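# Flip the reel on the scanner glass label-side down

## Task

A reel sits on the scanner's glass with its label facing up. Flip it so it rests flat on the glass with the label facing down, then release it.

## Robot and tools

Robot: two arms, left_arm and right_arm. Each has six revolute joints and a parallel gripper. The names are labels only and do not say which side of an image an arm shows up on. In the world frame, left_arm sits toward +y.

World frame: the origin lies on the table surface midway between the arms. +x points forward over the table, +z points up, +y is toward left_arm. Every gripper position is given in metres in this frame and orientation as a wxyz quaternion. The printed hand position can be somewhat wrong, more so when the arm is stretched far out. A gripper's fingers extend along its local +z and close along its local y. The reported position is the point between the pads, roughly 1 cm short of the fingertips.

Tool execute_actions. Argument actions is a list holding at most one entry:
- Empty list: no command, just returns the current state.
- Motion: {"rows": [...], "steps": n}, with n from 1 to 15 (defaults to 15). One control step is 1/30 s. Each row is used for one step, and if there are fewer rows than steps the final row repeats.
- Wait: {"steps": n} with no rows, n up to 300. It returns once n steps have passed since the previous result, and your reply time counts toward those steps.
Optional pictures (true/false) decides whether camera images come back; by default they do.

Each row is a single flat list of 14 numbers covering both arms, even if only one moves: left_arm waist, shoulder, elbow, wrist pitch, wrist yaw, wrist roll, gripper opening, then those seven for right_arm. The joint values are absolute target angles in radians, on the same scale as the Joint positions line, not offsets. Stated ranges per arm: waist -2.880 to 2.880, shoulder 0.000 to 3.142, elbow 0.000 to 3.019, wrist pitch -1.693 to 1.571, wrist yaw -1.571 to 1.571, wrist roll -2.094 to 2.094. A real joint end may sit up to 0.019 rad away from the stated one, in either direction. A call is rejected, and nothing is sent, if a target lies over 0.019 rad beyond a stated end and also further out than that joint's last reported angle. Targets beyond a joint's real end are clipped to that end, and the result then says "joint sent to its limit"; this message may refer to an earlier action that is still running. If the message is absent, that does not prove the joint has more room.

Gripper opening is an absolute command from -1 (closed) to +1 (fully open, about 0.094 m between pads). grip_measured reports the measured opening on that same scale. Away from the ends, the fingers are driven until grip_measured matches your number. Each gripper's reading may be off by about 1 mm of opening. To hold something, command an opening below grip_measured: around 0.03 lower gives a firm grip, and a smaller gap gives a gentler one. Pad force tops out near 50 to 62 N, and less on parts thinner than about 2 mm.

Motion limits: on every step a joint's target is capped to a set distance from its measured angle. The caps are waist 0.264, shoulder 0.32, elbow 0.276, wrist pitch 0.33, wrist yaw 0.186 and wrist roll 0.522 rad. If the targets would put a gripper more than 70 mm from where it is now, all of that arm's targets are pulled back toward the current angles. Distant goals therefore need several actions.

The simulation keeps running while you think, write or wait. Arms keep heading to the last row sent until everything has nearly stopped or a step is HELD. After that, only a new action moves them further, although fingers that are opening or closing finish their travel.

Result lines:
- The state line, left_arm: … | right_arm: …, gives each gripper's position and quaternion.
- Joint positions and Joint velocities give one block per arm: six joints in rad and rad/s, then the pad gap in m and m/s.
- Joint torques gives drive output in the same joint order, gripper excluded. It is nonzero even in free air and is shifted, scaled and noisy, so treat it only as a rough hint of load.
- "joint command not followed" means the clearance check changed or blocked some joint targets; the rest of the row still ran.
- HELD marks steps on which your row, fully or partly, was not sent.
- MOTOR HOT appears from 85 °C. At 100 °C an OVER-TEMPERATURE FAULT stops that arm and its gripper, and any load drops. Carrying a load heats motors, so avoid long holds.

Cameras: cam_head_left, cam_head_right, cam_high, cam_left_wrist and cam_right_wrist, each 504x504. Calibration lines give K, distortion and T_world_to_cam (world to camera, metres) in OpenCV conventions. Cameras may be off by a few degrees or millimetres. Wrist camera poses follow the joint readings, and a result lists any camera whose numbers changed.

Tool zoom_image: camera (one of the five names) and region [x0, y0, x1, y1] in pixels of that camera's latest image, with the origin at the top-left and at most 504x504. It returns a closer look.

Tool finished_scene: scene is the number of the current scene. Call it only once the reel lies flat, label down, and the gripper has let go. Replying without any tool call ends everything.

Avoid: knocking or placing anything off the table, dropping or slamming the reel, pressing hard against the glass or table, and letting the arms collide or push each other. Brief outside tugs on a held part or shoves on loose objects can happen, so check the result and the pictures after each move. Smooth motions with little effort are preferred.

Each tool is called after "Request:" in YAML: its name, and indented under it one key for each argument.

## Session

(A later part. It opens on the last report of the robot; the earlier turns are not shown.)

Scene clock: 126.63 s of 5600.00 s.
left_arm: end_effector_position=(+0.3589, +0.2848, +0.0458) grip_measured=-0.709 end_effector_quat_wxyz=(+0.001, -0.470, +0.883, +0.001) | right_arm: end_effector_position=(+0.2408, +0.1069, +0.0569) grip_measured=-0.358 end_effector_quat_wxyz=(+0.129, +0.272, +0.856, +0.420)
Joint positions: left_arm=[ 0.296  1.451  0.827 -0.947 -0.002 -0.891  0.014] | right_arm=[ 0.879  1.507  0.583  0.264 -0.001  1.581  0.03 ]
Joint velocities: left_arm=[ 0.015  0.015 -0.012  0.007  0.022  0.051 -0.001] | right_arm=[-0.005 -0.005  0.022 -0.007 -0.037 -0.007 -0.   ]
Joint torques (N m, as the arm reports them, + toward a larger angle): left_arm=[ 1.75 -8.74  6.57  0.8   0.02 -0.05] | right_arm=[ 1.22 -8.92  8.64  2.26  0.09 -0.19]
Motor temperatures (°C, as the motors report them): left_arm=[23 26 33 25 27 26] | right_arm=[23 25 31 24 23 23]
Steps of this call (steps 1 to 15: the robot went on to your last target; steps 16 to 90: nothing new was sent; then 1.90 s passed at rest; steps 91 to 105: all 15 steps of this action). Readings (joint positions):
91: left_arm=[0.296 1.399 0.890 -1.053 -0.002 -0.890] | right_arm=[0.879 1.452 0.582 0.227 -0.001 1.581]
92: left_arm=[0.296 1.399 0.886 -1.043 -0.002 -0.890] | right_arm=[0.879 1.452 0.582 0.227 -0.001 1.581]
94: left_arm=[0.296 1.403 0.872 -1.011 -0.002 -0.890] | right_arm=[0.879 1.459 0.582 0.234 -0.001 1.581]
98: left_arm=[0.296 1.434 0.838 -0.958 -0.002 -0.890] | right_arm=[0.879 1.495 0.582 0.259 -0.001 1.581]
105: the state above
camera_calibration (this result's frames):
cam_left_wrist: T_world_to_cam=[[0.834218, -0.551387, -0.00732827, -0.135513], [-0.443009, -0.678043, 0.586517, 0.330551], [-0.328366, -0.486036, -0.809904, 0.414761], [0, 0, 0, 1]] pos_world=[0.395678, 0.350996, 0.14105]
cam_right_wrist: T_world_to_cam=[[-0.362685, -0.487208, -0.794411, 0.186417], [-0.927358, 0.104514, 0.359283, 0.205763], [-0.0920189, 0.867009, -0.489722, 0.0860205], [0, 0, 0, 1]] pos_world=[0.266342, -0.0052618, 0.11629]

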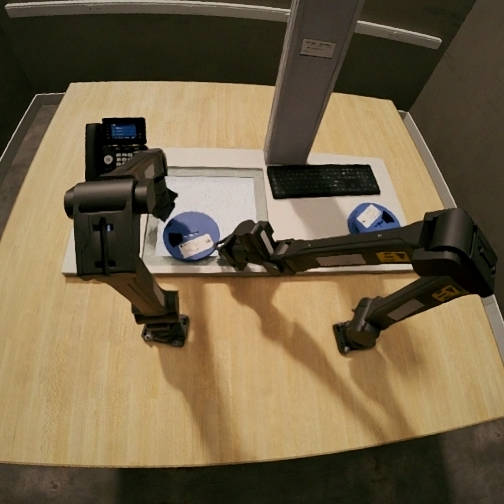

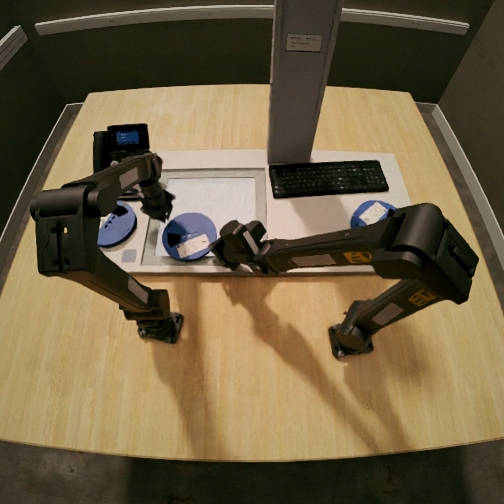

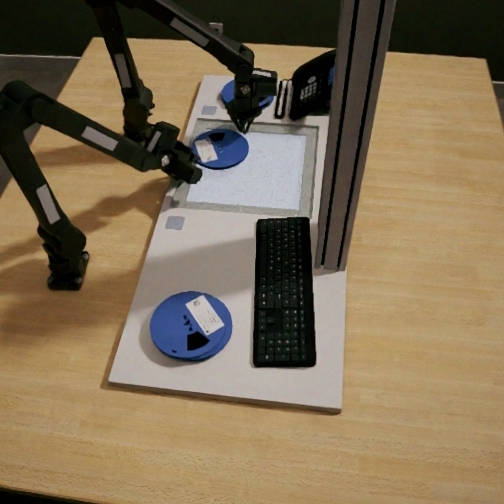

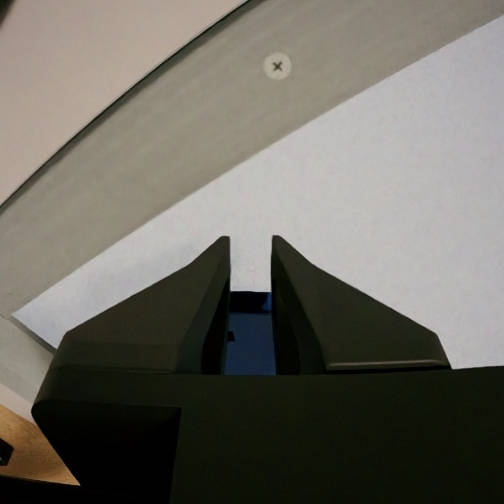

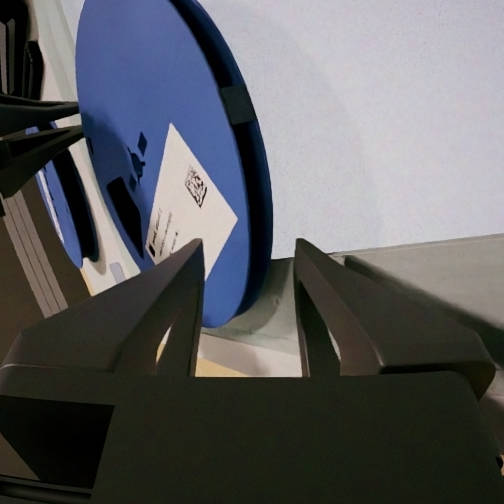

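Request:
execute_actions:
  actions:
    - {"rows":[[0.29,1.455,0.82,-0.94,0,-0.9,-0.71,0.885,1.523,0.638,0.28,0,1.571,-0.36],[0.29,1.455,0.82,-0.94,0,-0.9,-0.71,0.885,1.53,0.646,0.28,0,1.571,-0.36],[0.29,1.455,0.82,-0.94,0,-0.9,-0.71,0.885,1.537,0.654,0.28,0,1.571,-0.36],[0.29,1.455,0.82,-0.94,0,-0.9,-0.71,0.885,1.544,0.662,0.28,0,1.571,-0.36],[0.29,1.455,0.82,-0.94,0,-0.9,-0.71,0.885,1.552,0.67,0.28,0,1.571,-0.36]]}

Request:
zoom_image:
  camera: "cam_right_wrist"
  region: [190,150,390,350]

Scene clock: 131.90 s of 5600.00 s.
left_arm: end_effector_position=(+0.3589, +0.2848, +0.0458) grip_measured=-0.709 end_effector_quat_wxyz=(+0.001, -0.470, +0.883, +0.001) | right_arm: end_effector_position=(+0.2495, +0.1195, +0.0580) grip_measured=-0.358 end_effector_quat_wxyz=(+0.130, +0.272, +0.855, +0.423)
Joint positions: left_arm=[ 0.296  1.451  0.827 -0.947 -0.002 -0.891  0.014] | right_arm=[ 0.879  1.54   0.622  0.264 -0.001  1.581  0.03 ]
Joint velocities: left_arm=[-0.005  0.005 -0.017  0.002 -0.007 -0.051  0.001] | right_arm=[-0.015 -0.015 -0.007 -0.002  0.022  0.007  0.   ]
Joint torques (N m, as the arm reports them, + toward a larger angle): left_arm=[ 2.07 -8.98  6.61  0.77  0.06 -0.08] | right_arm=[ 1.28 -9.3   8.66  1.95  0.1  -0.18]
Motor temperatures (°C, as the motors report them): left_arm=[23 26 32 25 27 26] | right_arm=[23 25 32 24 23 23]
Steps of this call (steps 1 to 15: the robot went on to your last target; steps 16 to 90: nothing new was sent; then 1.77 s passed at rest; steps 91 to 105: all 15 steps of this action). Readings (joint positions):
91: left_arm=[0.296 1.451 0.827 -0.947 -0.002 -0.891] | right_arm=[0.879 1.507 0.583 0.264 -0.001 1.581]
92: left_arm=[0.296 1.451 0.827 -0.947 -0.002 -0.891] | right_arm=[0.879 1.508 0.583 0.264 -0.001 1.581]
94: left_arm=[0.296 1.451 0.827 -0.947 -0.002 -0.891] | right_arm=[0.879 1.513 0.590 0.264 -0.001 1.581]
98: left_arm=[0.296 1.451 0.827 -0.947 -0.002 -0.891] | right_arm=[0.879 1.536 0.616 0.264 -0.001 1.581]
105: the state above
camera_calibration (this result's frames):
cam_left_wrist: T_world_to_cam=[[0.834218, -0.551387, -0.00732827, -0.135513], [-0.443009, -0.678043, 0.586517, 0.330551], [-0.328366, -0.486036, -0.809904, 0.414761], [0, 0, 0, 1]] pos_world=[0.395678, 0.350996, 0.14105]
cam_right_wrist: T_world_to_cam=[[-0.359742, -0.482964, -0.798331, 0.195605], [-0.92868, 0.102607, 0.356407, 0.212856], [-0.0902175, 0.869608, -0.48543, 0.0754579], [0, 0, 0, 1]] pos_world=[0.27485, 0.00701112, 0.116924]

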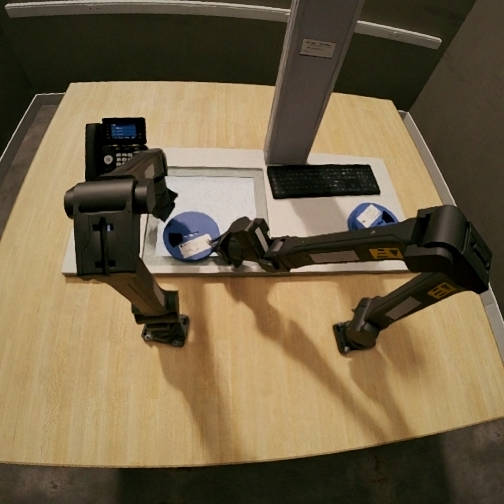

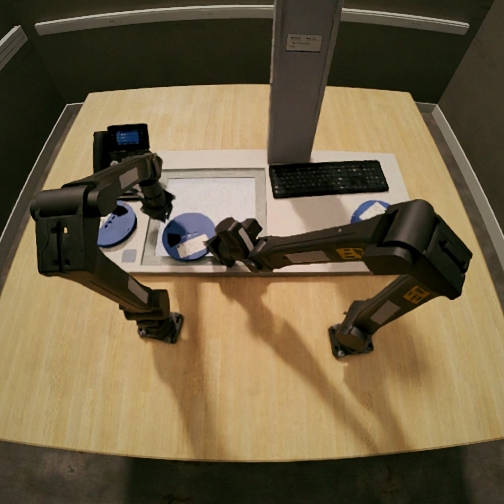

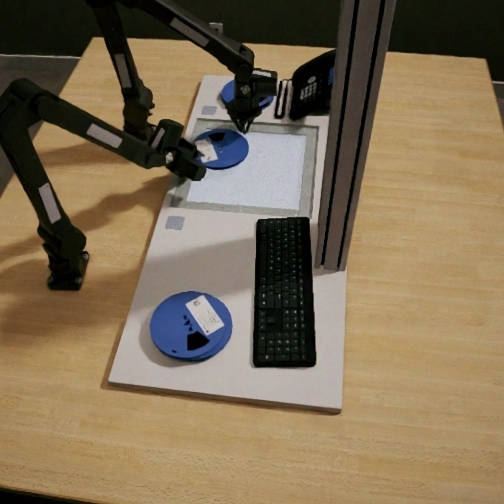

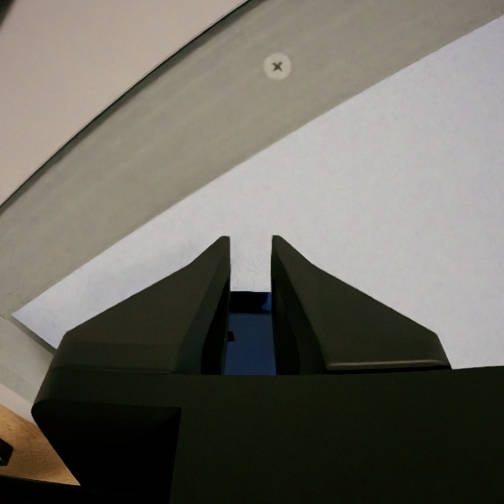

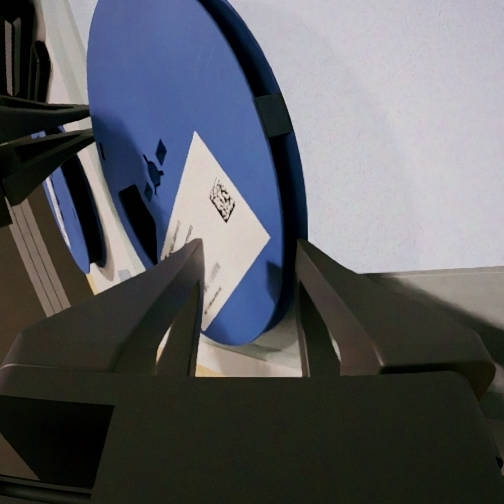

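Region (190, 150, 390, 350) of cam_right_wrist's 504x504 image, scaled by 2.520, with more detail than that image has.

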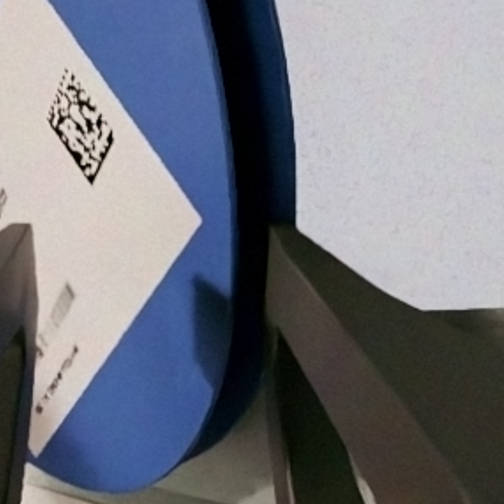

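Request:
execute_actions:
  actions:
    - {"rows":[[0.29,1.455,0.82,-0.94,0,-0.9,-0.71,0.885,1.558,0.675,0.27,0,1.571,-0.36],[0.29,1.455,0.82,-0.94,0,-0.9,-0.71,0.885,1.564,0.68,0.27,0,1.571,-0.36],[0.29,1.455,0.82,-0.94,0,-0.9,-0.71,0.885,1.57,0.685,0.27,0,1.571,-0.36],[0.29,1.455,0.82,-0.94,0,-0.9,-0.71,0.885,1.576,0.691,0.27,0,1.571,-0.36],[0.29,1.455,0.82,-0.94,0,-0.9,-0.71,0.885,1.581,0.697,0.27,0,1.571,-0.36]]}

Request:
zoom_image:
  camera: "cam_right_wrist"
  region: [190,150,390,350]

Scene clock: 137.33 s of 5600.00 s.
left_arm: end_effector_position=(+0.3592, +0.2849, +0.0458) grip_measured=-0.709 end_effector_quat_wxyz=(+0.001, -0.470, +0.883, +0.001) | right_arm: end_effector_position=(+0.2542, +0.1262, +0.0573) grip_measured=-0.358 end_effector_quat_wxyz=(+0.130, +0.272, +0.854, +0.424)
Joint positions: left_arm=[ 0.296  1.451  0.827 -0.945 -0.002 -0.891  0.014] | right_arm=[ 0.879  1.56   0.643  0.264 -0.001  1.581  0.03 ]
Joint velocities: left_arm=[-0.005 -0.015 -0.012 -0.032 -0.066 -0.007 -0.001] | right_arm=[ 0.005 -0.005  0.012 -0.002 -0.037  0.007  0.001]
Joint torques (N m, as the arm reports them, + toward a larger angle): left_arm=[ 1.97 -9.23  6.62  0.88  0.07 -0.08] | right_arm=[ 1.32 -8.07  9.25  1.55  0.1  -0.18]
Motor temperatures (°C, as the motors report them): left_arm=[23 26 31 25 27 26] | right_arm=[23 25 32 24 23 23]
Steps of this call (steps 1 to 15: the robot went on to your last target; steps 16 to 90: nothing new was sent; then 1.93 s passed at rest; steps 91 to 105: all 15 steps of this action). Readings (joint positions):
91: left_arm=[0.296 1.451 0.827 -0.947 -0.002 -0.891] | right_arm=[0.879 1.540 0.622 0.264 -0.001 1.581]
92: left_arm=[0.296 1.451 0.827 -0.947 -0.002 -0.891] | right_arm=[0.879 1.540 0.622 0.264 -0.001 1.581]
94: left_arm=[0.296 1.451 0.827 -0.947 -0.002 -0.891] | right_arm=[0.879 1.545 0.625 0.264 -0.001 1.581]
98: left_arm=[0.296 1.451 0.827 -0.947 -0.002 -0.891] | right_arm=[0.879 1.558 0.641 0.264 -0.001 1.581]
105: the state above
camera_calibration (this result's frames):
cam_left_wrist: T_world_to_cam=[[0.834226, -0.551383, -0.0066695, -0.135727], [-0.443657, -0.678324, 0.5857, 0.331084], [-0.327469, -0.485647, -0.8105, 0.41449], [0, 0, 0, 1]] pos_world=[0.395847, 0.35104, 0.141123]
cam_right_wrist: T_world_to_cam=[[-0.359222, -0.482212, -0.799019, 0.199775], [-0.928912, 0.102272, 0.355897, 0.216892], [-0.0899012, 0.870064, -0.484671, 0.0694844], [0, 0, 0, 1]] pos_world=[0.279484, 0.0136964, 0.11611]

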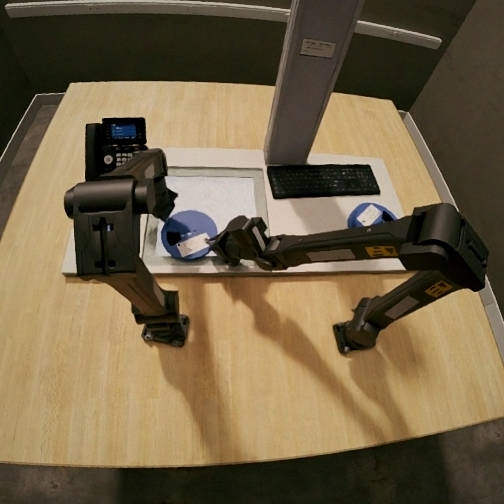

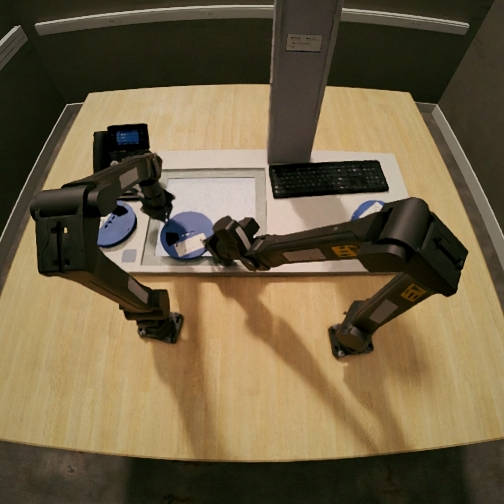

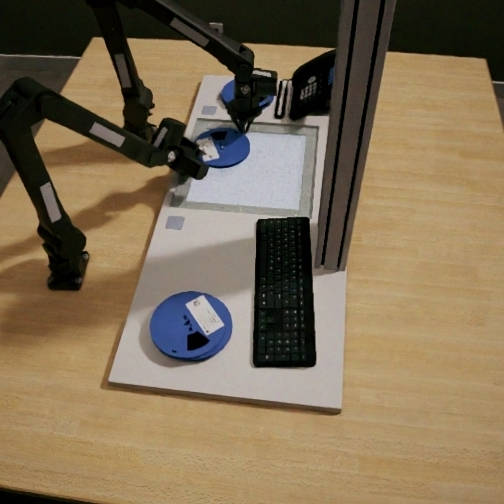

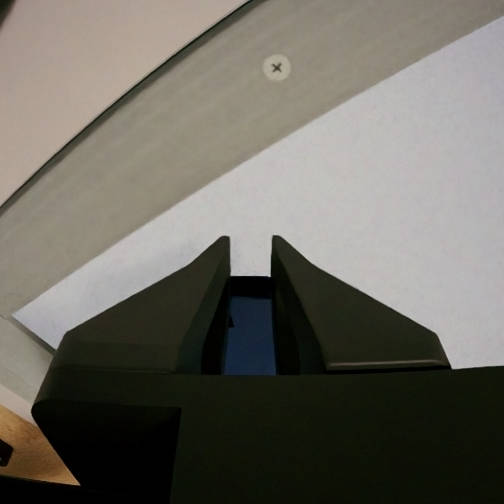

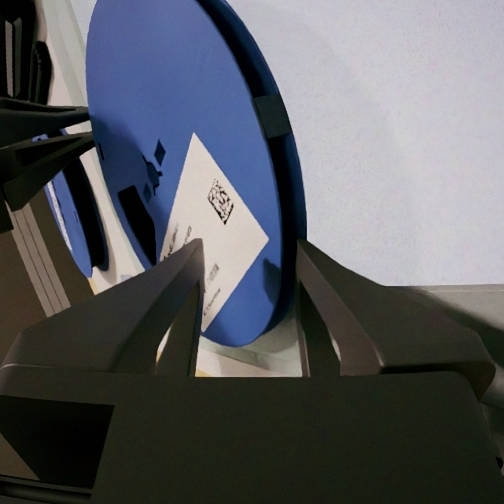

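Region (190, 150, 390, 350) of cam_right_wrist's 504x504 image, scaled by 2.520, with more detail than that image has.

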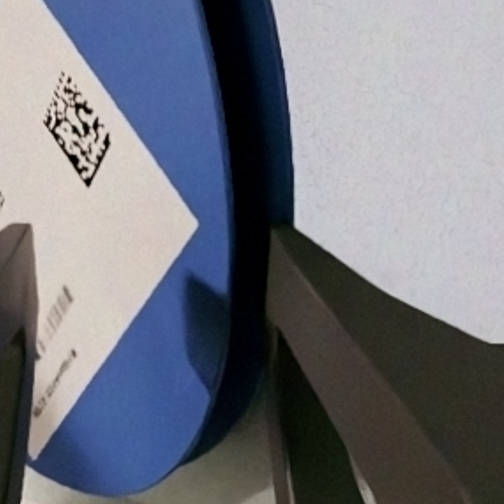

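Request:
execute_actions:
  actions:
    - {"rows":[[0.29,1.455,0.82,-0.94,0,-0.9,-0.71,0.885,1.57,0.69,0.27,0,1.571,-0.39],[0.29,1.455,0.82,-0.94,0,-0.9,-0.71,0.885,1.57,0.69,0.27,0,1.571,-0.42],[0.29,1.455,0.82,-0.94,0,-0.9,-0.71,0.885,1.57,0.69,0.27,0,1.571,-0.45],[0.29,1.455,0.82,-0.94,0,-0.9,-0.71,0.885,1.57,0.69,0.27,0,1.571,-0.48],[0.29,1.455,0.82,-0.94,0,-0.9,-0.71,0.885,1.57,0.69,0.27,0,1.571,-0.51],[0.29,1.455,0.82,-0.94,0,-0.9,-0.71,0.885,1.57,0.69,0.27,0,1.571,-0.54],[0.29,1.455,0.82,-0.94,0,-0.9,-0.71,0.885,1.57,0.69,0.27,0,1.571,-0.57]]}

Request:
zoom_image:
  camera: "cam_right_wrist"
  region: [190,150,390,350]

Scene clock: 143.83 s of 5600.00 s.
left_arm: end_effector_position=(+0.3593, +0.2850, +0.0458) grip_measured=-0.709 end_effector_quat_wxyz=(+0.002, -0.470, +0.883, +0.001) | right_arm: end_effector_position=(+0.2542, +0.1262, +0.0571) grip_measured=-0.568 end_effector_quat_wxyz=(+0.130, +0.272, +0.854, +0.424)
Joint positions: left_arm=[ 0.296  1.451  0.827 -0.945 -0.003 -0.891  0.014] | right_arm=[ 0.879  1.56   0.643  0.264 -0.001  1.581  0.02 ]
Joint velocities: left_arm=[-0.005 -0.015 -0.012  0.017  0.051  0.081  0.   ] | right_arm=[ 0.005 -0.005  0.007 -0.017 -0.022  0.007  0.001]
Joint torques (N m, as the arm reports them, + toward a larger angle): left_arm=[ 2.05 -8.72  6.63  0.87  0.03 -0.09] | right_arm=[ 1.33 -9.72  8.79  1.61  0.12 -0.17]
Motor temperatures (°C, as the motors report them): left_arm=[23 26 31 25 27 26] | right_arm=[23 25 33 24 23 23]
Steps of this call (steps 1 to 15: the robot went on to your last target; steps 16 to 90: nothing new was sent; then 3.00 s passed at rest; steps 91 to 105: all 15 steps of this action). Readings (joint positions):
91: left_arm=[0.296 1.451 0.827 -0.945 -0.002 -0.891] | right_arm=[0.879 1.560 0.643 0.264 -0.001 1.581]
92: left_arm=[0.296 1.451 0.827 -0.945 -0.002 -0.891] | right_arm=[0.879 1.560 0.643 0.264 -0.001 1.581]
94: left_arm=[0.296 1.451 0.827 -0.945 -0.002 -0.891] | right_arm=[0.879 1.560 0.643 0.264 -0.001 1.581]
98: left_arm=[0.296 1.451 0.827 -0.945 -0.003 -0.891] | right_arm=[0.879 1.560 0.643 0.264 -0.001 1.581]
105: the state above
camera_calibration (this result's frames):
cam_left_wrist: T_world_to_cam=[[0.834228, -0.55138, -0.0066081, -0.135765], [-0.443859, -0.678566, 0.585266, 0.331334], [-0.327188, -0.485313, -0.810814, 0.414372], [0, 0, 0, 1]] pos_world=[0.395902, 0.351074, 0.141163]
cam_right_wrist: T_world_to_cam=[[-0.359395, -0.482463, -0.798789, 0.199672], [-0.928835, 0.102383, 0.356067, 0.216903], [-0.0900066, 0.869912, -0.484924, 0.0694725], [0, 0, 0, 1]] pos_world=[0.279481, 0.0136919, 0.115952]

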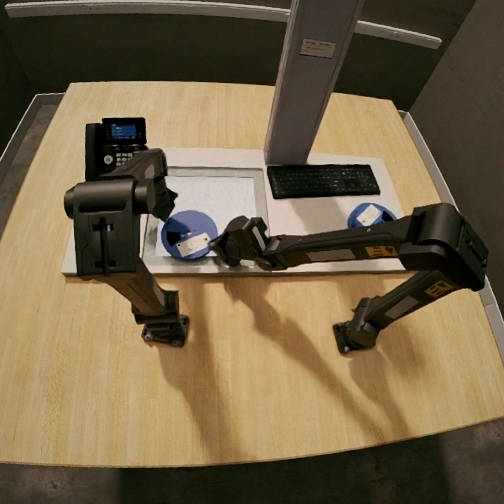

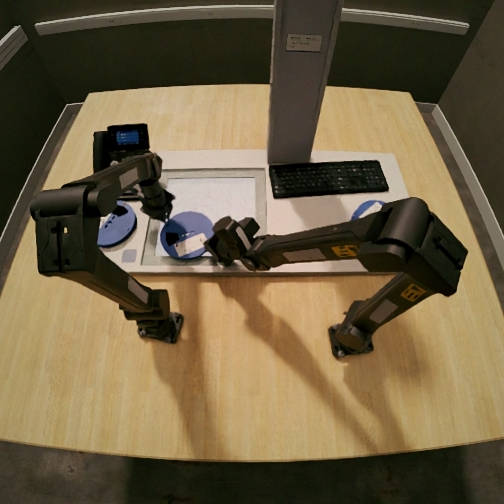

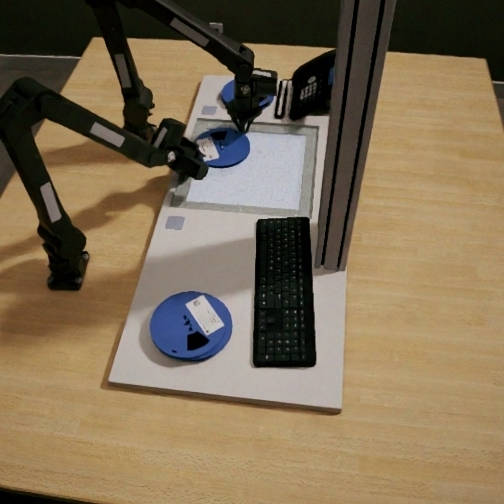

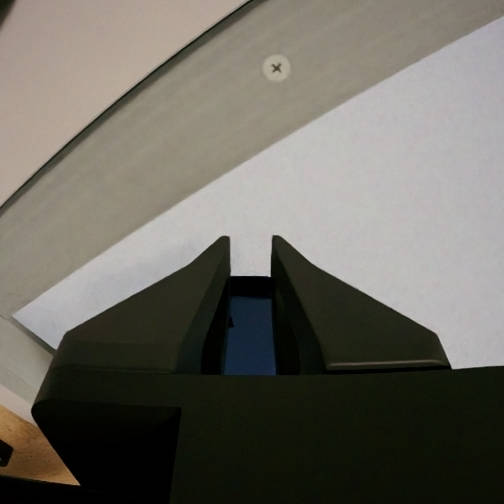

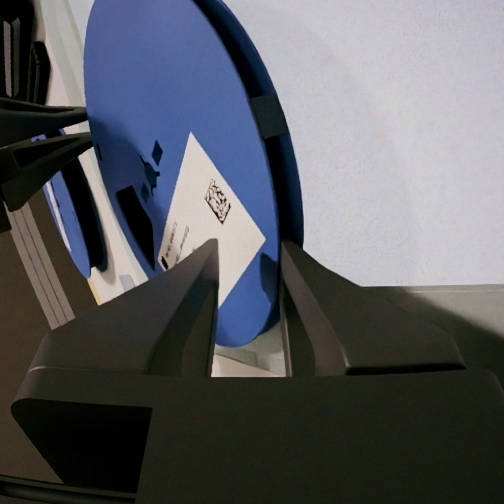

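Region (190, 150, 390, 350) of cam_right_wrist's 504x504 image, scaled by 2.520, with more detail than that image has.

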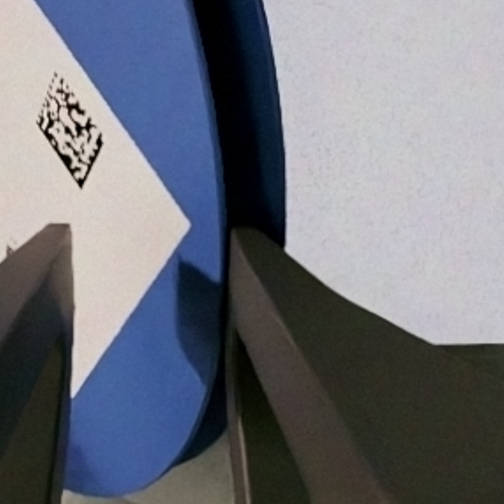

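Request:
execute_actions:
  actions:
    - {"rows":[[0.29,1.455,0.82,-0.94,0,-0.9,-0.71,0.885,1.55,0.69,0.27,0,1.571,-0.58],[0.29,1.455,0.82,-0.94,0,-0.9,-0.71,0.885,1.542,0.69,0.27,0,1.571,-0.59],[0.29,1.455,0.82,-0.94,0,-0.9,-0.71,0.885,1.536,0.69,0.27,0,1.571,-0.6],[0.29,1.455,0.82,-0.94,0,-0.9,-0.71,0.885,1.53,0.69,0.27,0,1.571,-0.61],[0.29,1.455,0.82,-0.94,0,-0.9,-0.71,0.885,1.524,0.69,0.27,0,1.571,-0.62],[0.29,1.455,0.82,-0.94,0,-0.9,-0.71,0.885,1.518,0.69,0.27,0,1.571,-0.63],[0.29,1.455,0.82,-0.94,0,-0.9,-0.71,0.885,1.512,0.69,0.27,0,1.571,-0.64],[0.29,1.455,0.82,-0.94,0,-0.9,-0.71,0.885,1.506,0.69,0.27,0,1.571,-0.65],[0.29,1.455,0.82,-0.94,0,-0.9,-0.71,0.885,1.5,0.69,0.27,0,1.571,-0.66],[0.29,1.455,0.82,-0.94,0,-0.9,-0.71,0.885,1.494,0.69,0.27,0,1.571,-0.67],[0.29,1.455,0.82,-0.94,0,-0.9,-0.71,0.885,1.488,0.69,0.27,0,1.571,-0.68],[0.29,1.455,0.82,-0.94,0,-0.9,-0.71,0.885,1.482,0.69,0.27,0,1.571,-0.69],[0.29,1.455,0.82,-0.94,0,-0.9,-0.71,0.885,1.476,0.69,0.27,0,1.571,-0.7],[0.29,1.455,0.82,-0.94,0,-0.9,-0.71,0.885,1.47,0.69,0.27,0,1.571,-0.7]]}
  pictures: false

Request:
execute_actions:
  actions:
    - {"steps":10}

Scene clock: 152.60 s of 5600.00 s.
left_arm: end_effector_position=(+0.3603, +0.2860, +0.0458) grip_measured=-0.709 end_effector_quat_wxyz=(+0.005, -0.470, +0.883, +0.002) | right_arm: end_effector_position=(+0.2562, +0.1291, +0.0871) grip_measured=-0.698 end_effector_quat_wxyz=(+0.138, +0.267, +0.841, +0.449)
Joint positions: left_arm=[ 0.296  1.451  0.827 -0.94  -0.008 -0.891  0.014] | right_arm=[ 0.879  1.5    0.643  0.264 -0.001  1.581  0.014]
Joint velocities: left_arm=[ 0.005 -0.005 -0.012  0.002 -0.022 -0.007 -0.   ] | right_arm=[ 0.005 -0.23   0.002 -0.007  0.007  0.051 -0.001]
Joint torques (N m, as the arm reports them, + toward a larger angle): left_arm=[ 2.51 -9.41  6.52  0.67  0.26 -0.07] | right_arm=[  1.13 -10.76   9.34   1.66   0.1   -0.19]
Motor temperatures (°C, as the motors report them): left_arm=[23 26 31 25 27 26] | right_arm=[23 25 33 24 23 23]
Steps of this call (steps 1 to 15: the robot went on to your last target; steps 16 to 90: nothing new was sent; then 5.27 s passed at rest; steps 91 to 105: all 15 steps of this action). Readings (joint positions):
91: left_arm=[0.296 1.451 0.827 -0.945 -0.003 -0.891] | right_arm=[0.879 1.560 0.643 0.264 -0.001 1.581]
92: left_arm=[0.296 1.451 0.827 -0.945 -0.003 -0.891] | right_arm=[0.879 1.560 0.643 0.264 -0.001 1.581]
94: left_arm=[0.296 1.451 0.827 -0.945 -0.003 -0.891] | right_arm=[0.879 1.560 0.643 0.264 -0.001 1.581]
98: left_arm=[0.296 1.451 0.827 -0.942 -0.006 -0.891] | right_arm=[0.879 1.551 0.643 0.264 -0.001 1.581]
105: the state above

Scene clock: 152.93 s of 5600.00 s.
left_arm: end_effector_position=(+0.3604, +0.2853, +0.0458) grip_measured=-0.709 end_effector_quat_wxyz=(+0.004, -0.470, +0.883, +0.001) | right_arm: end_effector_position=(+0.2566, +0.1296, +0.0950) grip_measured=-0.698 end_effector_quat_wxyz=(+0.140, +0.266, +0.838, +0.456)
Joint positions: left_arm=[ 0.296  1.451  0.827 -0.94  -0.004 -0.891  0.014] | right_arm=[ 0.879  1.484  0.643  0.264 -0.001  1.581  0.014]
Joint velocities: left_arm=[-0.005 -0.005 -0.002 -0.007 -0.007 -0.051  0.001] | right_arm=[-0.005  0.005 -0.012  0.002  0.022  0.051  0.   ]
Joint torques (N m, as the arm reports them, + toward a larger angle): left_arm=[ 2.1  -9.18  6.66  0.52  0.16 -0.05] | right_arm=[  1.25 -10.7    9.41   1.8    0.09  -0.18]
Motor temperatures (°C, as the motors report them): left_arm=[23 26 31 25 27 26] | right_arm=[23 25 33 24 23 23]
Steps of this call (steps 1 to 10: the robot went on to your last target). Readings (joint positions):
1: left_arm=[0.296 1.451 0.827 -0.940 -0.008 -0.891] | right_arm=[0.879 1.493 0.643 0.264 -0.001 1.581]
2: left_arm=[0.296 1.451 0.827 -0.940 -0.006 -0.891] | right_arm=[0.879 1.488 0.643 0.264 -0.001 1.581]
4: left_arm=[0.296 1.451 0.827 -0.940 -0.005 -0.891] | right_arm=[0.879 1.484 0.643 0.264 -0.001 1.581]
8: left_arm=[0.296 1.451 0.827 -0.940 -0.004 -0.891] | right_arm=[0.879 1.484 0.643 0.264 -0.001 1.581]
10: the state above
camera_calibration (this result's frames):
cam_left_wrist: T_world_to_cam=[[0.834256, -0.551363, -0.00397288, -0.136618], [-0.446438, -0.67969, 0.581992, 0.333462], [-0.323589, -0.483757, -0.813185, 0.413278], [0, 0, 0, 1]] pos_world=[0.396577, 0.351251, 0.141456]
cam_right_wrist: T_world_to_cam=[[-0.323529, -0.430724, -0.8425, 0.22067], [-0.943629, 0.081042, 0.320931, 0.215183], [-0.0699547, 0.898838, -0.432663, 0.0711988], [0, 0, 0, 1]] pos_world=[0.279426, 0.0136128, 0.147661]

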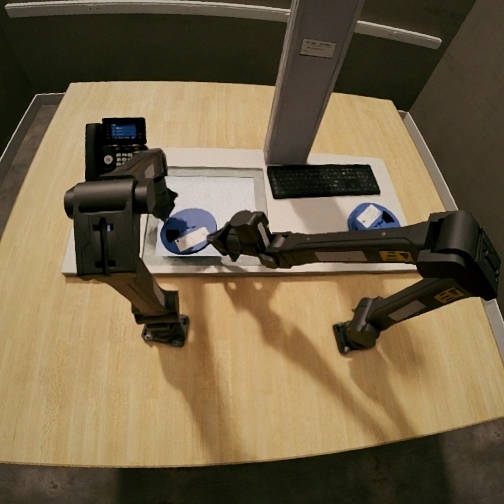

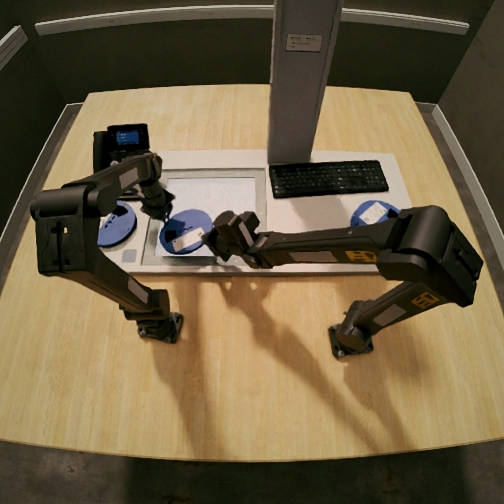

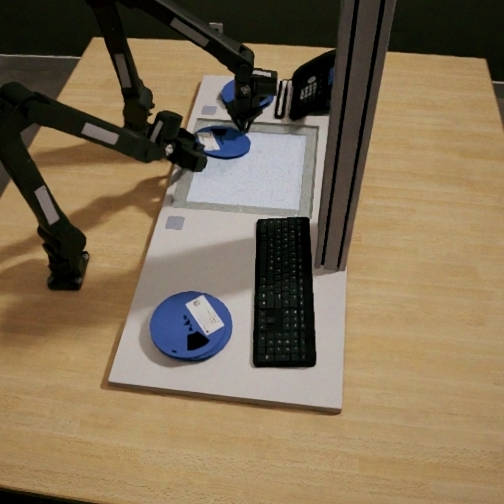

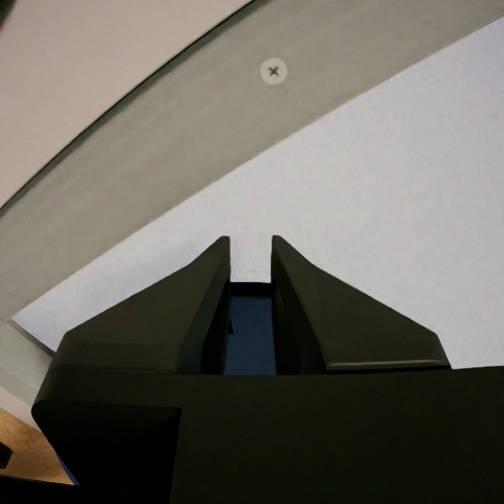

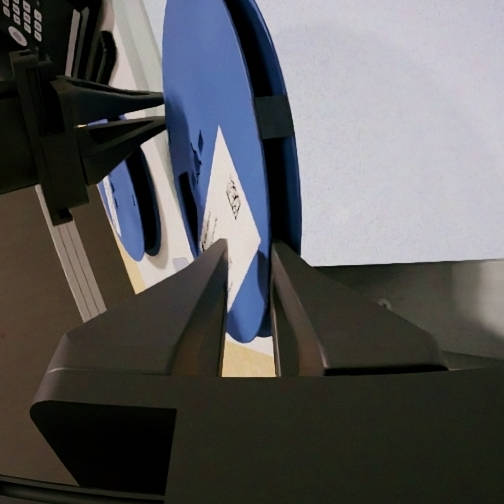

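Request:
execute_actions:
  actions:
    - {"rows":[[0.29,1.455,0.82,-0.94,0,-0.9,-0.71,0.885,1.467,0.69,0.29,0,1.571,-0.71],[0.29,1.455,0.82,-0.94,0,-0.9,-0.71,0.885,1.464,0.69,0.298,0,1.571,-0.72],[0.29,1.455,0.82,-0.94,0,-0.9,-0.71,0.885,1.461,0.69,0.306,0,1.571,-0.73],[0.29,1.455,0.82,-0.94,0,-0.9,-0.71,0.885,1.458,0.69,0.314,0,1.571,-0.74],[0.29,1.455,0.82,-0.94,0,-0.9,-0.71,0.885,1.455,0.69,0.322,0,1.571,-0.75],[0.29,1.455,0.82,-0.94,0,-0.9,-0.71,0.885,1.452,0.69,0.33,0,1.571,-0.77],[0.29,1.455,0.82,-0.94,0,-0.9,-0.71,0.885,1.449,0.69,0.338,0,1.571,-0.79],[0.29,1.455,0.82,-0.94,0,-0.9,-0.71,0.885,1.446,0.69,0.346,0,1.571,-0.81],[0.29,1.455,0.82,-0.94,0,-0.9,-0.71,0.885,1.443,0.69,0.354,0,1.571,-0.83],[0.29,1.455,0.82,-0.94,0,-0.9,-0.71,0.885,1.44,0.69,0.362,0,1.571,-0.85],[0.29,1.455,0.82,-0.94,0,-0.9,-0.71,0.885,1.44,0.69,0.37,0,1.571,-0.87],[0.29,1.455,0.82,-0.94,0,-0.9,-0.71,0.885,1.44,0.69,0.37,0,1.571,-0.89],[0.29,1.455,0.82,-0.94,0,-0.9,-0.71,0.885,1.44,0.69,0.37,0,1.571,-0.9]]}
  pictures: false

Request:
execute_actions:
  actions:
    - {"steps":10}

Scene clock: 162.07 s of 5600.00 s.
left_arm: end_effector_position=(+0.3610, +0.2857, +0.0458) grip_measured=-0.709 end_effector_quat_wxyz=(+0.006, -0.470, +0.883, +0.001) | right_arm: end_effector_position=(+0.2620, +0.1374, +0.1244) grip_measured=-0.897 end_effector_quat_wxyz=(+0.152, +0.259, +0.814, +0.498)
Joint positions: left_arm=[ 0.296  1.451  0.827 -0.938 -0.006 -0.891  0.014] | right_arm=[ 0.879  1.455  0.643  0.336 -0.001  1.581  0.005]
Joint velocities: left_arm=[-0.005  0.005 -0.007 -0.002  0.022 -0.007  0.   ] | right_arm=[-0.005 -0.005 -0.027  0.061  0.037  0.051 -0.   ]
Joint torques (N m, as the arm reports them, + toward a larger angle): left_arm=[ 2.24 -8.77  6.4   0.51  0.16 -0.1 ] | right_arm=[  1.08 -10.42   9.38   2.57   0.09  -0.19]
Motor temperatures (°C, as the motors report them): left_arm=[23 26 30 25 27 26] | right_arm=[23 25 34 24 23 23]
Steps of this call (steps 1 to 30: the robot went on to your last target; steps 31 to 90: nothing new was sent; then 5.63 s passed at rest; steps 91 to 105: all 15 steps of this action). Readings (joint positions):
91: left_arm=[0.296 1.451 0.827 -0.940 -0.004 -0.891] | right_arm=[0.879 1.484 0.643 0.264 -0.001 1.581]
92: left_arm=[0.296 1.451 0.827 -0.940 -0.004 -0.891] | right_arm=[0.879 1.484 0.643 0.264 -0.001 1.581]
94: left_arm=[0.296 1.451 0.827 -0.940 -0.004 -0.891] | right_arm=[0.879 1.484 0.643 0.268 -0.001 1.581]
98: left_arm=[0.296 1.451 0.827 -0.940 -0.007 -0.891] | right_arm=[0.879 1.478 0.643 0.290 -0.001 1.581]
105: the state above

Scene clock: 162.40 s of 5600.00 s.
left_arm: end_effector_position=(+0.3610, +0.2857, +0.0458) grip_measured=-0.709 end_effector_quat_wxyz=(+0.006, -0.470, +0.883, +0.001) | right_arm: end_effector_position=(+0.2621, +0.1376, +0.1248) grip_measured=-0.898 end_effector_quat_wxyz=(+0.153, +0.259, +0.813, +0.498)
Joint positions: left_arm=[ 0.296  1.451  0.827 -0.938 -0.006 -0.891  0.014] | right_arm=[ 0.879  1.455  0.643  0.338 -0.001  1.581  0.005]
Joint velocities: left_arm=[-0.005 -0.005  0.017  0.002 -0.022 -0.007 -0.001] | right_arm=[-0.005 -0.024 -0.002 -0.002 -0.007 -0.051  0.   ]
Joint torques (N m, as the arm reports them, + toward a larger angle): left_arm=[ 1.99 -8.57  6.44  0.52  0.2  -0.09] | right_arm=[  1.09 -10.68   9.74   2.66   0.1   -0.19]
Motor temperatures (°C, as the motors report them): left_arm=[23 26 30 25 27 26] | right_arm=[23 25 34 24 23 23]
Steps of this call (steps 1 to 10: the robot went on to your last target). Readings (joint positions):
1: left_arm=[0.296 1.451 0.827 -0.938 -0.006 -0.891] | right_arm=[0.879 1.455 0.643 0.338 -0.001 1.581]
2: left_arm=[0.296 1.451 0.827 -0.938 -0.006 -0.891] | right_arm=[0.879 1.455 0.643 0.338 -0.001 1.581]
4: left_arm=[0.296 1.451 0.827 -0.938 -0.006 -0.891] | right_arm=[0.879 1.455 0.643 0.338 -0.001 1.581]
8: left_arm=[0.296 1.451 0.827 -0.938 -0.006 -0.891] | right_arm=[0.879 1.455 0.643 0.338 -0.001 1.581]
10: the state above
camera_calibration (this result's frames):
cam_left_wrist: T_world_to_cam=[[0.834273, -0.551343, -0.00306829, -0.136982], [-0.447876, -0.680935, 0.579426, 0.334991], [-0.321551, -0.482025, -0.815019, 0.412525], [0, 0, 0, 1]] pos_world=[0.396963, 0.351431, 0.141693]
cam_right_wrist: T_world_to_cam=[[-0.273135, -0.358029, -0.892867, 0.234043], [-0.960829, 0.0562302, 0.271377, 0.224286], [-0.0469548, 0.932016, -0.359364, 0.0575854], [0, 0, 0, 1]] pos_world=[0.282129, 0.0175121, 0.168797]

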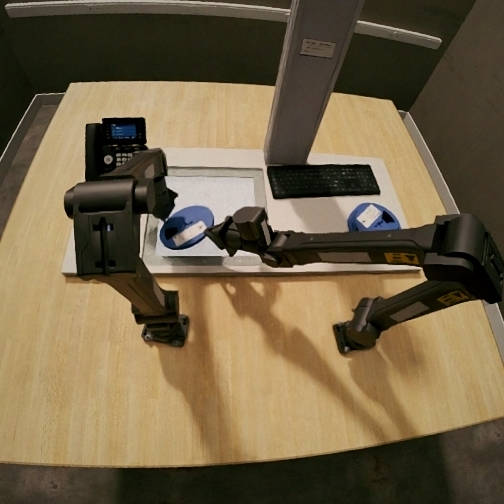

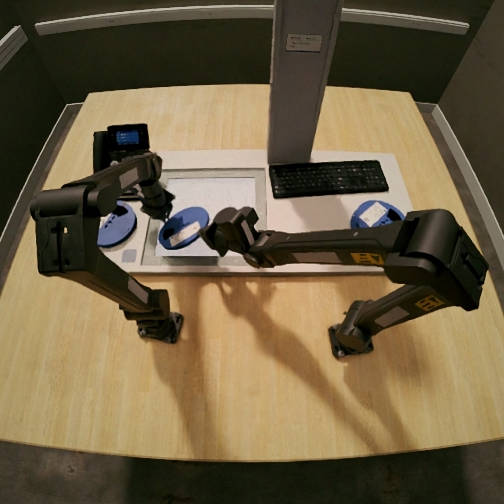

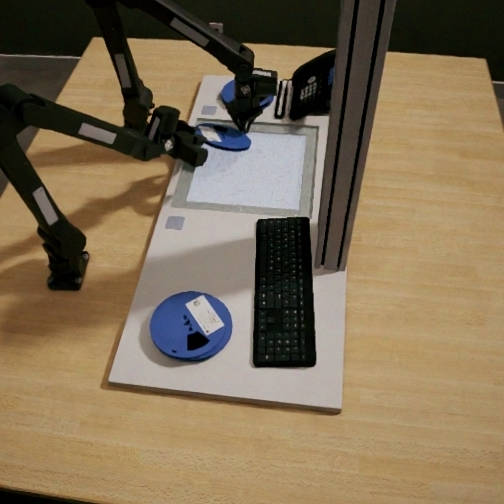

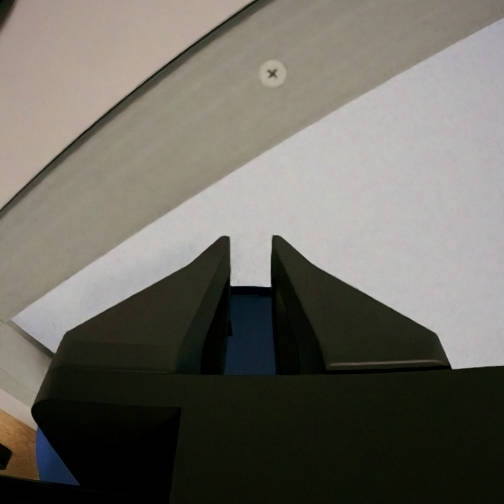

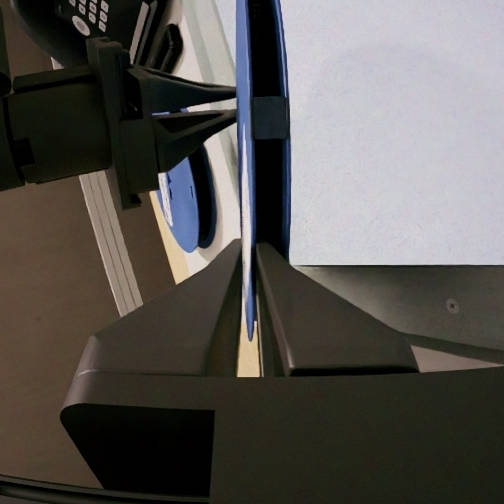

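Request:
execute_actions:
  actions:
    - {"rows":[[0.29,1.455,0.82,-0.94,0,-0.9,-0.71,0.885,1.44,0.69,0.37,0,1.571,-0.93],[0.29,1.455,0.82,-0.94,0,-0.9,-0.71,0.885,1.44,0.69,0.37,0,1.571,-0.96],[0.29,1.455,0.82,-0.94,0,-0.9,-0.71,0.885,1.44,0.69,0.37,0,1.571,-1],[0.29,1.455,0.82,-0.94,0,-0.9,-0.71,0.885,1.44,0.69,0.37,0,1.571,-1],[0.29,1.455,0.82,-0.94,0,-0.9,-0.71,0.885,1.44,0.69,0.37,0,1.571,-1],[0.29,1.455,0.82,-0.94,0,-0.9,-0.71,0.885,1.44,0.69,0.37,0,1.571,-1],[0.32,1.44,0.85,-0.94,0,-0.9,-0.71,0.885,1.44,0.69,0.37,0,1.571,-1],[0.34,1.42,0.87,-0.94,0,-0.9,-0.71,0.885,1.44,0.69,0.37,0,1.571,-1],[0.36,1.39,0.87,-0.95,0,-0.9,-0.71,0.885,1.44,0.69,0.37,0,1.571,-1],[0.38,1.35,0.87,-0.97,0,-0.9,-0.71,0.885,1.44,0.69,0.37,0,1.571,-1],[0.41,1.3,0.87,-1.0,0,-0.9,-0.71,0.885,1.44,0.69,0.37,0,1.571,-1],[0.44,1.25,0.87,-1.03,0,-0.9,-0.71,0.885,1.44,0.69,0.37,0,1.571,-1],[0.48,1.2,0.87,-1.06,0,-0.9,-0.71,0.885,1.44,0.69,0.37,0,1.571,-1],[0.52,1.15,0.87,-1.1,0,-0.9,-0.71,0.885,1.44,0.69,0.37,0,1.571,-1],[0.56,1.1,0.87,-1.13,0,-0.9,-0.71,0.885,1.44,0.69,0.37,0,1.571,-1]]}
  pictures: false

Request:
execute_actions:
  actions:
    - {"rows":[[0.6,1.07,0.87,-1.16,0,-0.9,-0.71,0.885,1.434,0.699,0.31,0,1.571,-1],[0.64,1.04,0.87,-1.19,0,-0.9,-0.71,0.885,1.428,0.708,0.29,0,1.571,-1],[0.68,1.01,0.87,-1.22,0,-0.9,-0.71,0.885,1.422,0.717,0.27,0,1.571,-1],[0.72,0.98,0.87,-1.25,0,-0.9,-0.71,0.885,1.416,0.726,0.245,0,1.571,-1],[0.76,0.95,0.87,-1.28,0,-0.9,-0.71,0.885,1.41,0.735,0.22,0,1.571,-1],[0.8,0.92,0.87,-1.3,0,-0.9,-0.71,0.885,1.404,0.744,0.195,0,1.571,-1],[0.84,0.9,0.87,-1.3,0,-0.9,-0.71,0.885,1.398,0.753,0.17,0,1.571,-1],[0.88,0.9,0.87,-1.3,0,-0.9,-0.71,0.885,1.392,0.762,0.145,0,1.571,-1],[0.92,0.9,0.87,-1.3,0,-0.9,-0.71,0.885,1.386,0.771,0.12,0,1.571,-1],[0.96,0.9,0.87,-1.3,0,-0.9,-0.71,0.885,1.38,0.78,0.095,0,1.571,-1],[1.0,0.9,0.87,-1.3,0,-0.9,-0.71,0.885,1.375,0.789,0.07,0,1.571,-1],[1.0,0.9,0.87,-1.3,0,-0.9,-0.71,0.885,1.37,0.798,0.045,0,1.571,-1],[1.0,0.9,0.87,-1.3,0,-0.9,-0.71,0.885,1.365,0.807,0.02,0,1.571,-1],[1.0,0.9,0.87,-1.3,0,-0.9,-0.71,0.885,1.36,0.814,-0.005,0,1.571,-1],[1.0,0.9,0.87,-1.3,0,-0.9,-0.71,0.885,1.36,0.814,-0.03,0,1.571,-1]]}
  pictures: false

Request:
execute_actions:
  actions:
    - {"steps":10}

Scene clock: 179.43 s of 5600.00 s.
left_arm: end_effector_position=(+0.3353, +0.3401, +0.1113) grip_measured=-0.709 end_effector_quat_wxyz=(+0.050, -0.542, +0.839, -0.017) | right_arm: end_effector_position=(+0.2624, +0.1380, +0.1257) grip_measured=-0.977 end_effector_quat_wxyz=(+0.153, +0.258, +0.812, +0.500)
Joint positions: left_arm=[ 0.467  1.246  0.827 -1.046  0.001 -0.891  0.014] | right_arm=[ 0.879  1.455  0.643  0.342 -0.001  1.581  0.001]
Joint velocities: left_arm=[ 1.031 -1.49  -0.007 -0.755  0.022 -0.022 -0.   ] | right_arm=[ 0.005  0.005  0.007 -0.017  0.007  0.051 -0.   ]
Joint torques (N m, as the arm reports them, + toward a larger angle): left_arm=[ 3.37 -7.18 11.37  0.7  -0.1  -0.03] | right_arm=[  1.5  -10.55   9.55   2.46   0.1   -0.19]
Motor temperatures (°C, as the motors report them): left_arm=[23 26 30 25 27 26] | right_arm=[23 26 35 24 23 23]
Steps of this call (steps 1 to 15: the robot went on to your last target; steps 16 to 90: nothing new was sent; then 13.53 s passed at rest; steps 91 to 105: all 15 steps of this action). Readings (joint positions):
91: left_arm=[0.296 1.451 0.827 -0.938 -0.006 -0.891] | right_arm=[0.879 1.455 0.643 0.338 -0.001 1.581]
92: left_arm=[0.296 1.451 0.827 -0.938 -0.006 -0.891] | right_arm=[0.879 1.455 0.643 0.338 -0.001 1.581]
94: left_arm=[0.296 1.451 0.827 -0.938 -0.006 -0.891] | right_arm=[0.879 1.455 0.643 0.339 -0.001 1.581]
98: left_arm=[0.303 1.448 0.827 -0.938 -0.002 -0.891] | right_arm=[0.879 1.455 0.643 0.342 -0.001 1.581]
105: the state above

Scene clock: 179.93 s of 5600.00 s.
left_arm: end_effector_position=(+0.1956, +0.4495, +0.2084) grip_measured=-0.709 end_effector_quat_wxyz=(-0.114, +0.744, -0.658, +0.004) | right_arm: end_effector_position=(+0.2620, +0.1374, +0.1474) grip_measured=-0.977 end_effector_quat_wxyz=(+0.136, +0.268, +0.844, +0.444)
Joint positions: left_arm=[ 1.011  0.887  0.837 -1.293 -0.002 -0.892  0.014] | right_arm=[ 0.879  1.384  0.744  0.034 -0.001  1.581  0.001]
Joint velocities: left_arm=[ 0.015  0.19   0.012 -0.022 -0.066 -0.037 -0.001] | right_arm=[-0.005 -0.142  0.178 -0.711 -0.007  0.037 -0.001]
Joint torques (N m, as the arm reports them, + toward a larger angle): left_arm=[ 1.7  -4.18 12.13  0.67 -0.01 -0.03] | right_arm=[  1.26 -10.86  11.17   1.11   0.11  -0.19]
Motor temperatures (°C, as the motors report them): left_arm=[23 26 31 25 27 26] | right_arm=[23 26 35 24 23 23]
Steps of this call (steps 1 to 15: all 15 steps of this action). Readings (joint positions):
1: left_arm=[0.505 1.194 0.827 -1.074 0.001 -0.891] | right_arm=[0.879 1.455 0.643 0.340 -0.001 1.581]
2: left_arm=[0.547 1.140 0.828 -1.106 0.001 -0.891] | right_arm=[0.879 1.454 0.644 0.332 -0.001 1.581]
4: left_arm=[0.641 1.038 0.832 -1.174 0.000 -0.891] | right_arm=[0.879 1.450 0.651 0.301 -0.001 1.581]
8: left_arm=[0.820 0.891 0.837 -1.275 -0.001 -0.891] | right_arm=[0.879 1.428 0.684 0.211 -0.001 1.581]
15: the state above

Scene clock: 180.27 s of 5600.00 s.
left_arm: end_effector_position=(+0.1971, +0.4494, +0.2053) grip_measured=-0.709 end_effector_quat_wxyz=(-0.108, +0.743, -0.660, +0.004) | right_arm: end_effector_position=(+0.2602, +0.1349, +0.1478) grip_measured=-0.977 end_effector_quat_wxyz=(+0.133, +0.270, +0.850, +0.433)
Joint positions: left_arm=[ 1.006  0.899  0.837 -1.293 -0.002 -0.892  0.014] | right_arm=[ 0.879  1.375  0.754 -0.01  -0.001  1.581  0.001]
Joint velocities: left_arm=[-0.005  0.005 -0.002  0.002 -0.007 -0.037 -0.001] | right_arm=[-0.005 -0.015 -0.017 -0.012  0.007 -0.007  0.   ]
Joint torques (N m, as the arm reports them, + toward a larger angle): left_arm=[ 1.72 -3.39 12.    0.63 -0.02 -0.02] | right_arm=[  1.22 -10.62  11.22   0.82   0.1   -0.16]
Motor temperatures (°C, as the motors report them): left_arm=[23 26 31 25 27 26] | right_arm=[23 26 35 24 23 23]
Steps of this call (steps 1 to 10: the robot went on to your last target). Readings (joint positions):
1: left_arm=[1.010 0.893 0.837 -1.293 -0.002 -0.892] | right_arm=[0.879 1.380 0.749 0.016 -0.001 1.581]
2: left_arm=[1.009 0.896 0.837 -1.293 -0.002 -0.892] | right_arm=[0.879 1.377 0.752 0.005 -0.001 1.581]
4: left_arm=[1.007 0.899 0.837 -1.293 -0.002 -0.892] | right_arm=[0.879 1.375 0.754 -0.005 -0.001 1.581]
8: left_arm=[1.006 0.899 0.837 -1.293 -0.002 -0.892] | right_arm=[0.879 1.375 0.754 -0.010 -0.001 1.581]
10: the state above
camera_calibration (this result's frames):
cam_left_wrist: T_world_to_cam=[[0.980299, 0.115211, 0.160438, -0.271396], [0.0275334, -0.884042, 0.466597, 0.301332], [0.195591, -0.452987, -0.869797, 0.465004], [0, 0, 0, 1]] pos_world=[0.166802, 0.508299, 0.307401]
cam_right_wrist: T_world_to_cam=[[-0.349243, -0.467818, -0.811896, 0.275785], [-0.933261, 0.0959987, 0.346134, 0.192776], [-0.0839869, 0.878596, -0.470123, 0.10154], [0, 0, 0, 1]] pos_world=[0.284754, 0.0212984, 0.204919]

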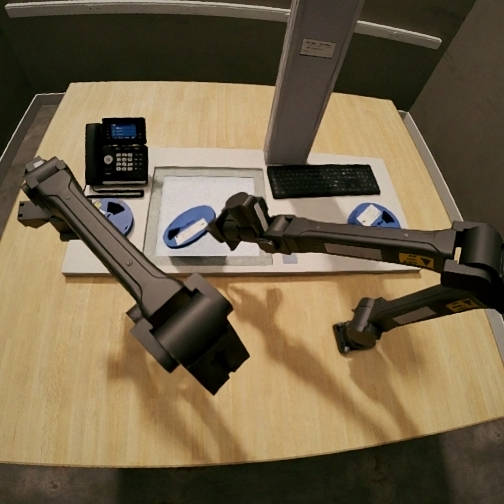

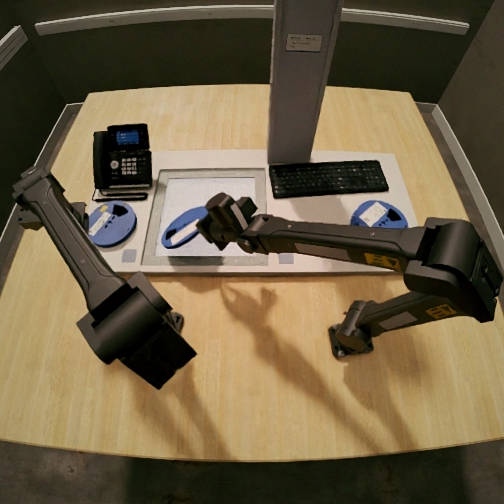

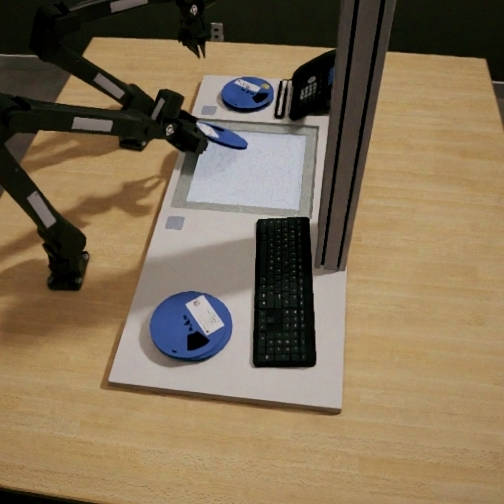

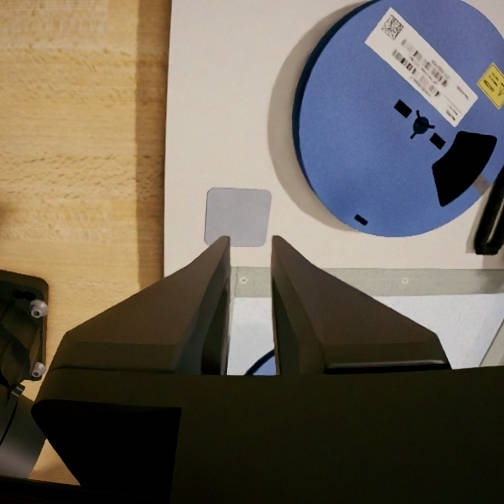

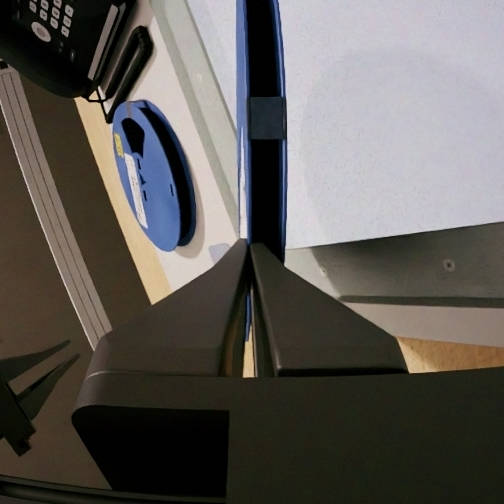

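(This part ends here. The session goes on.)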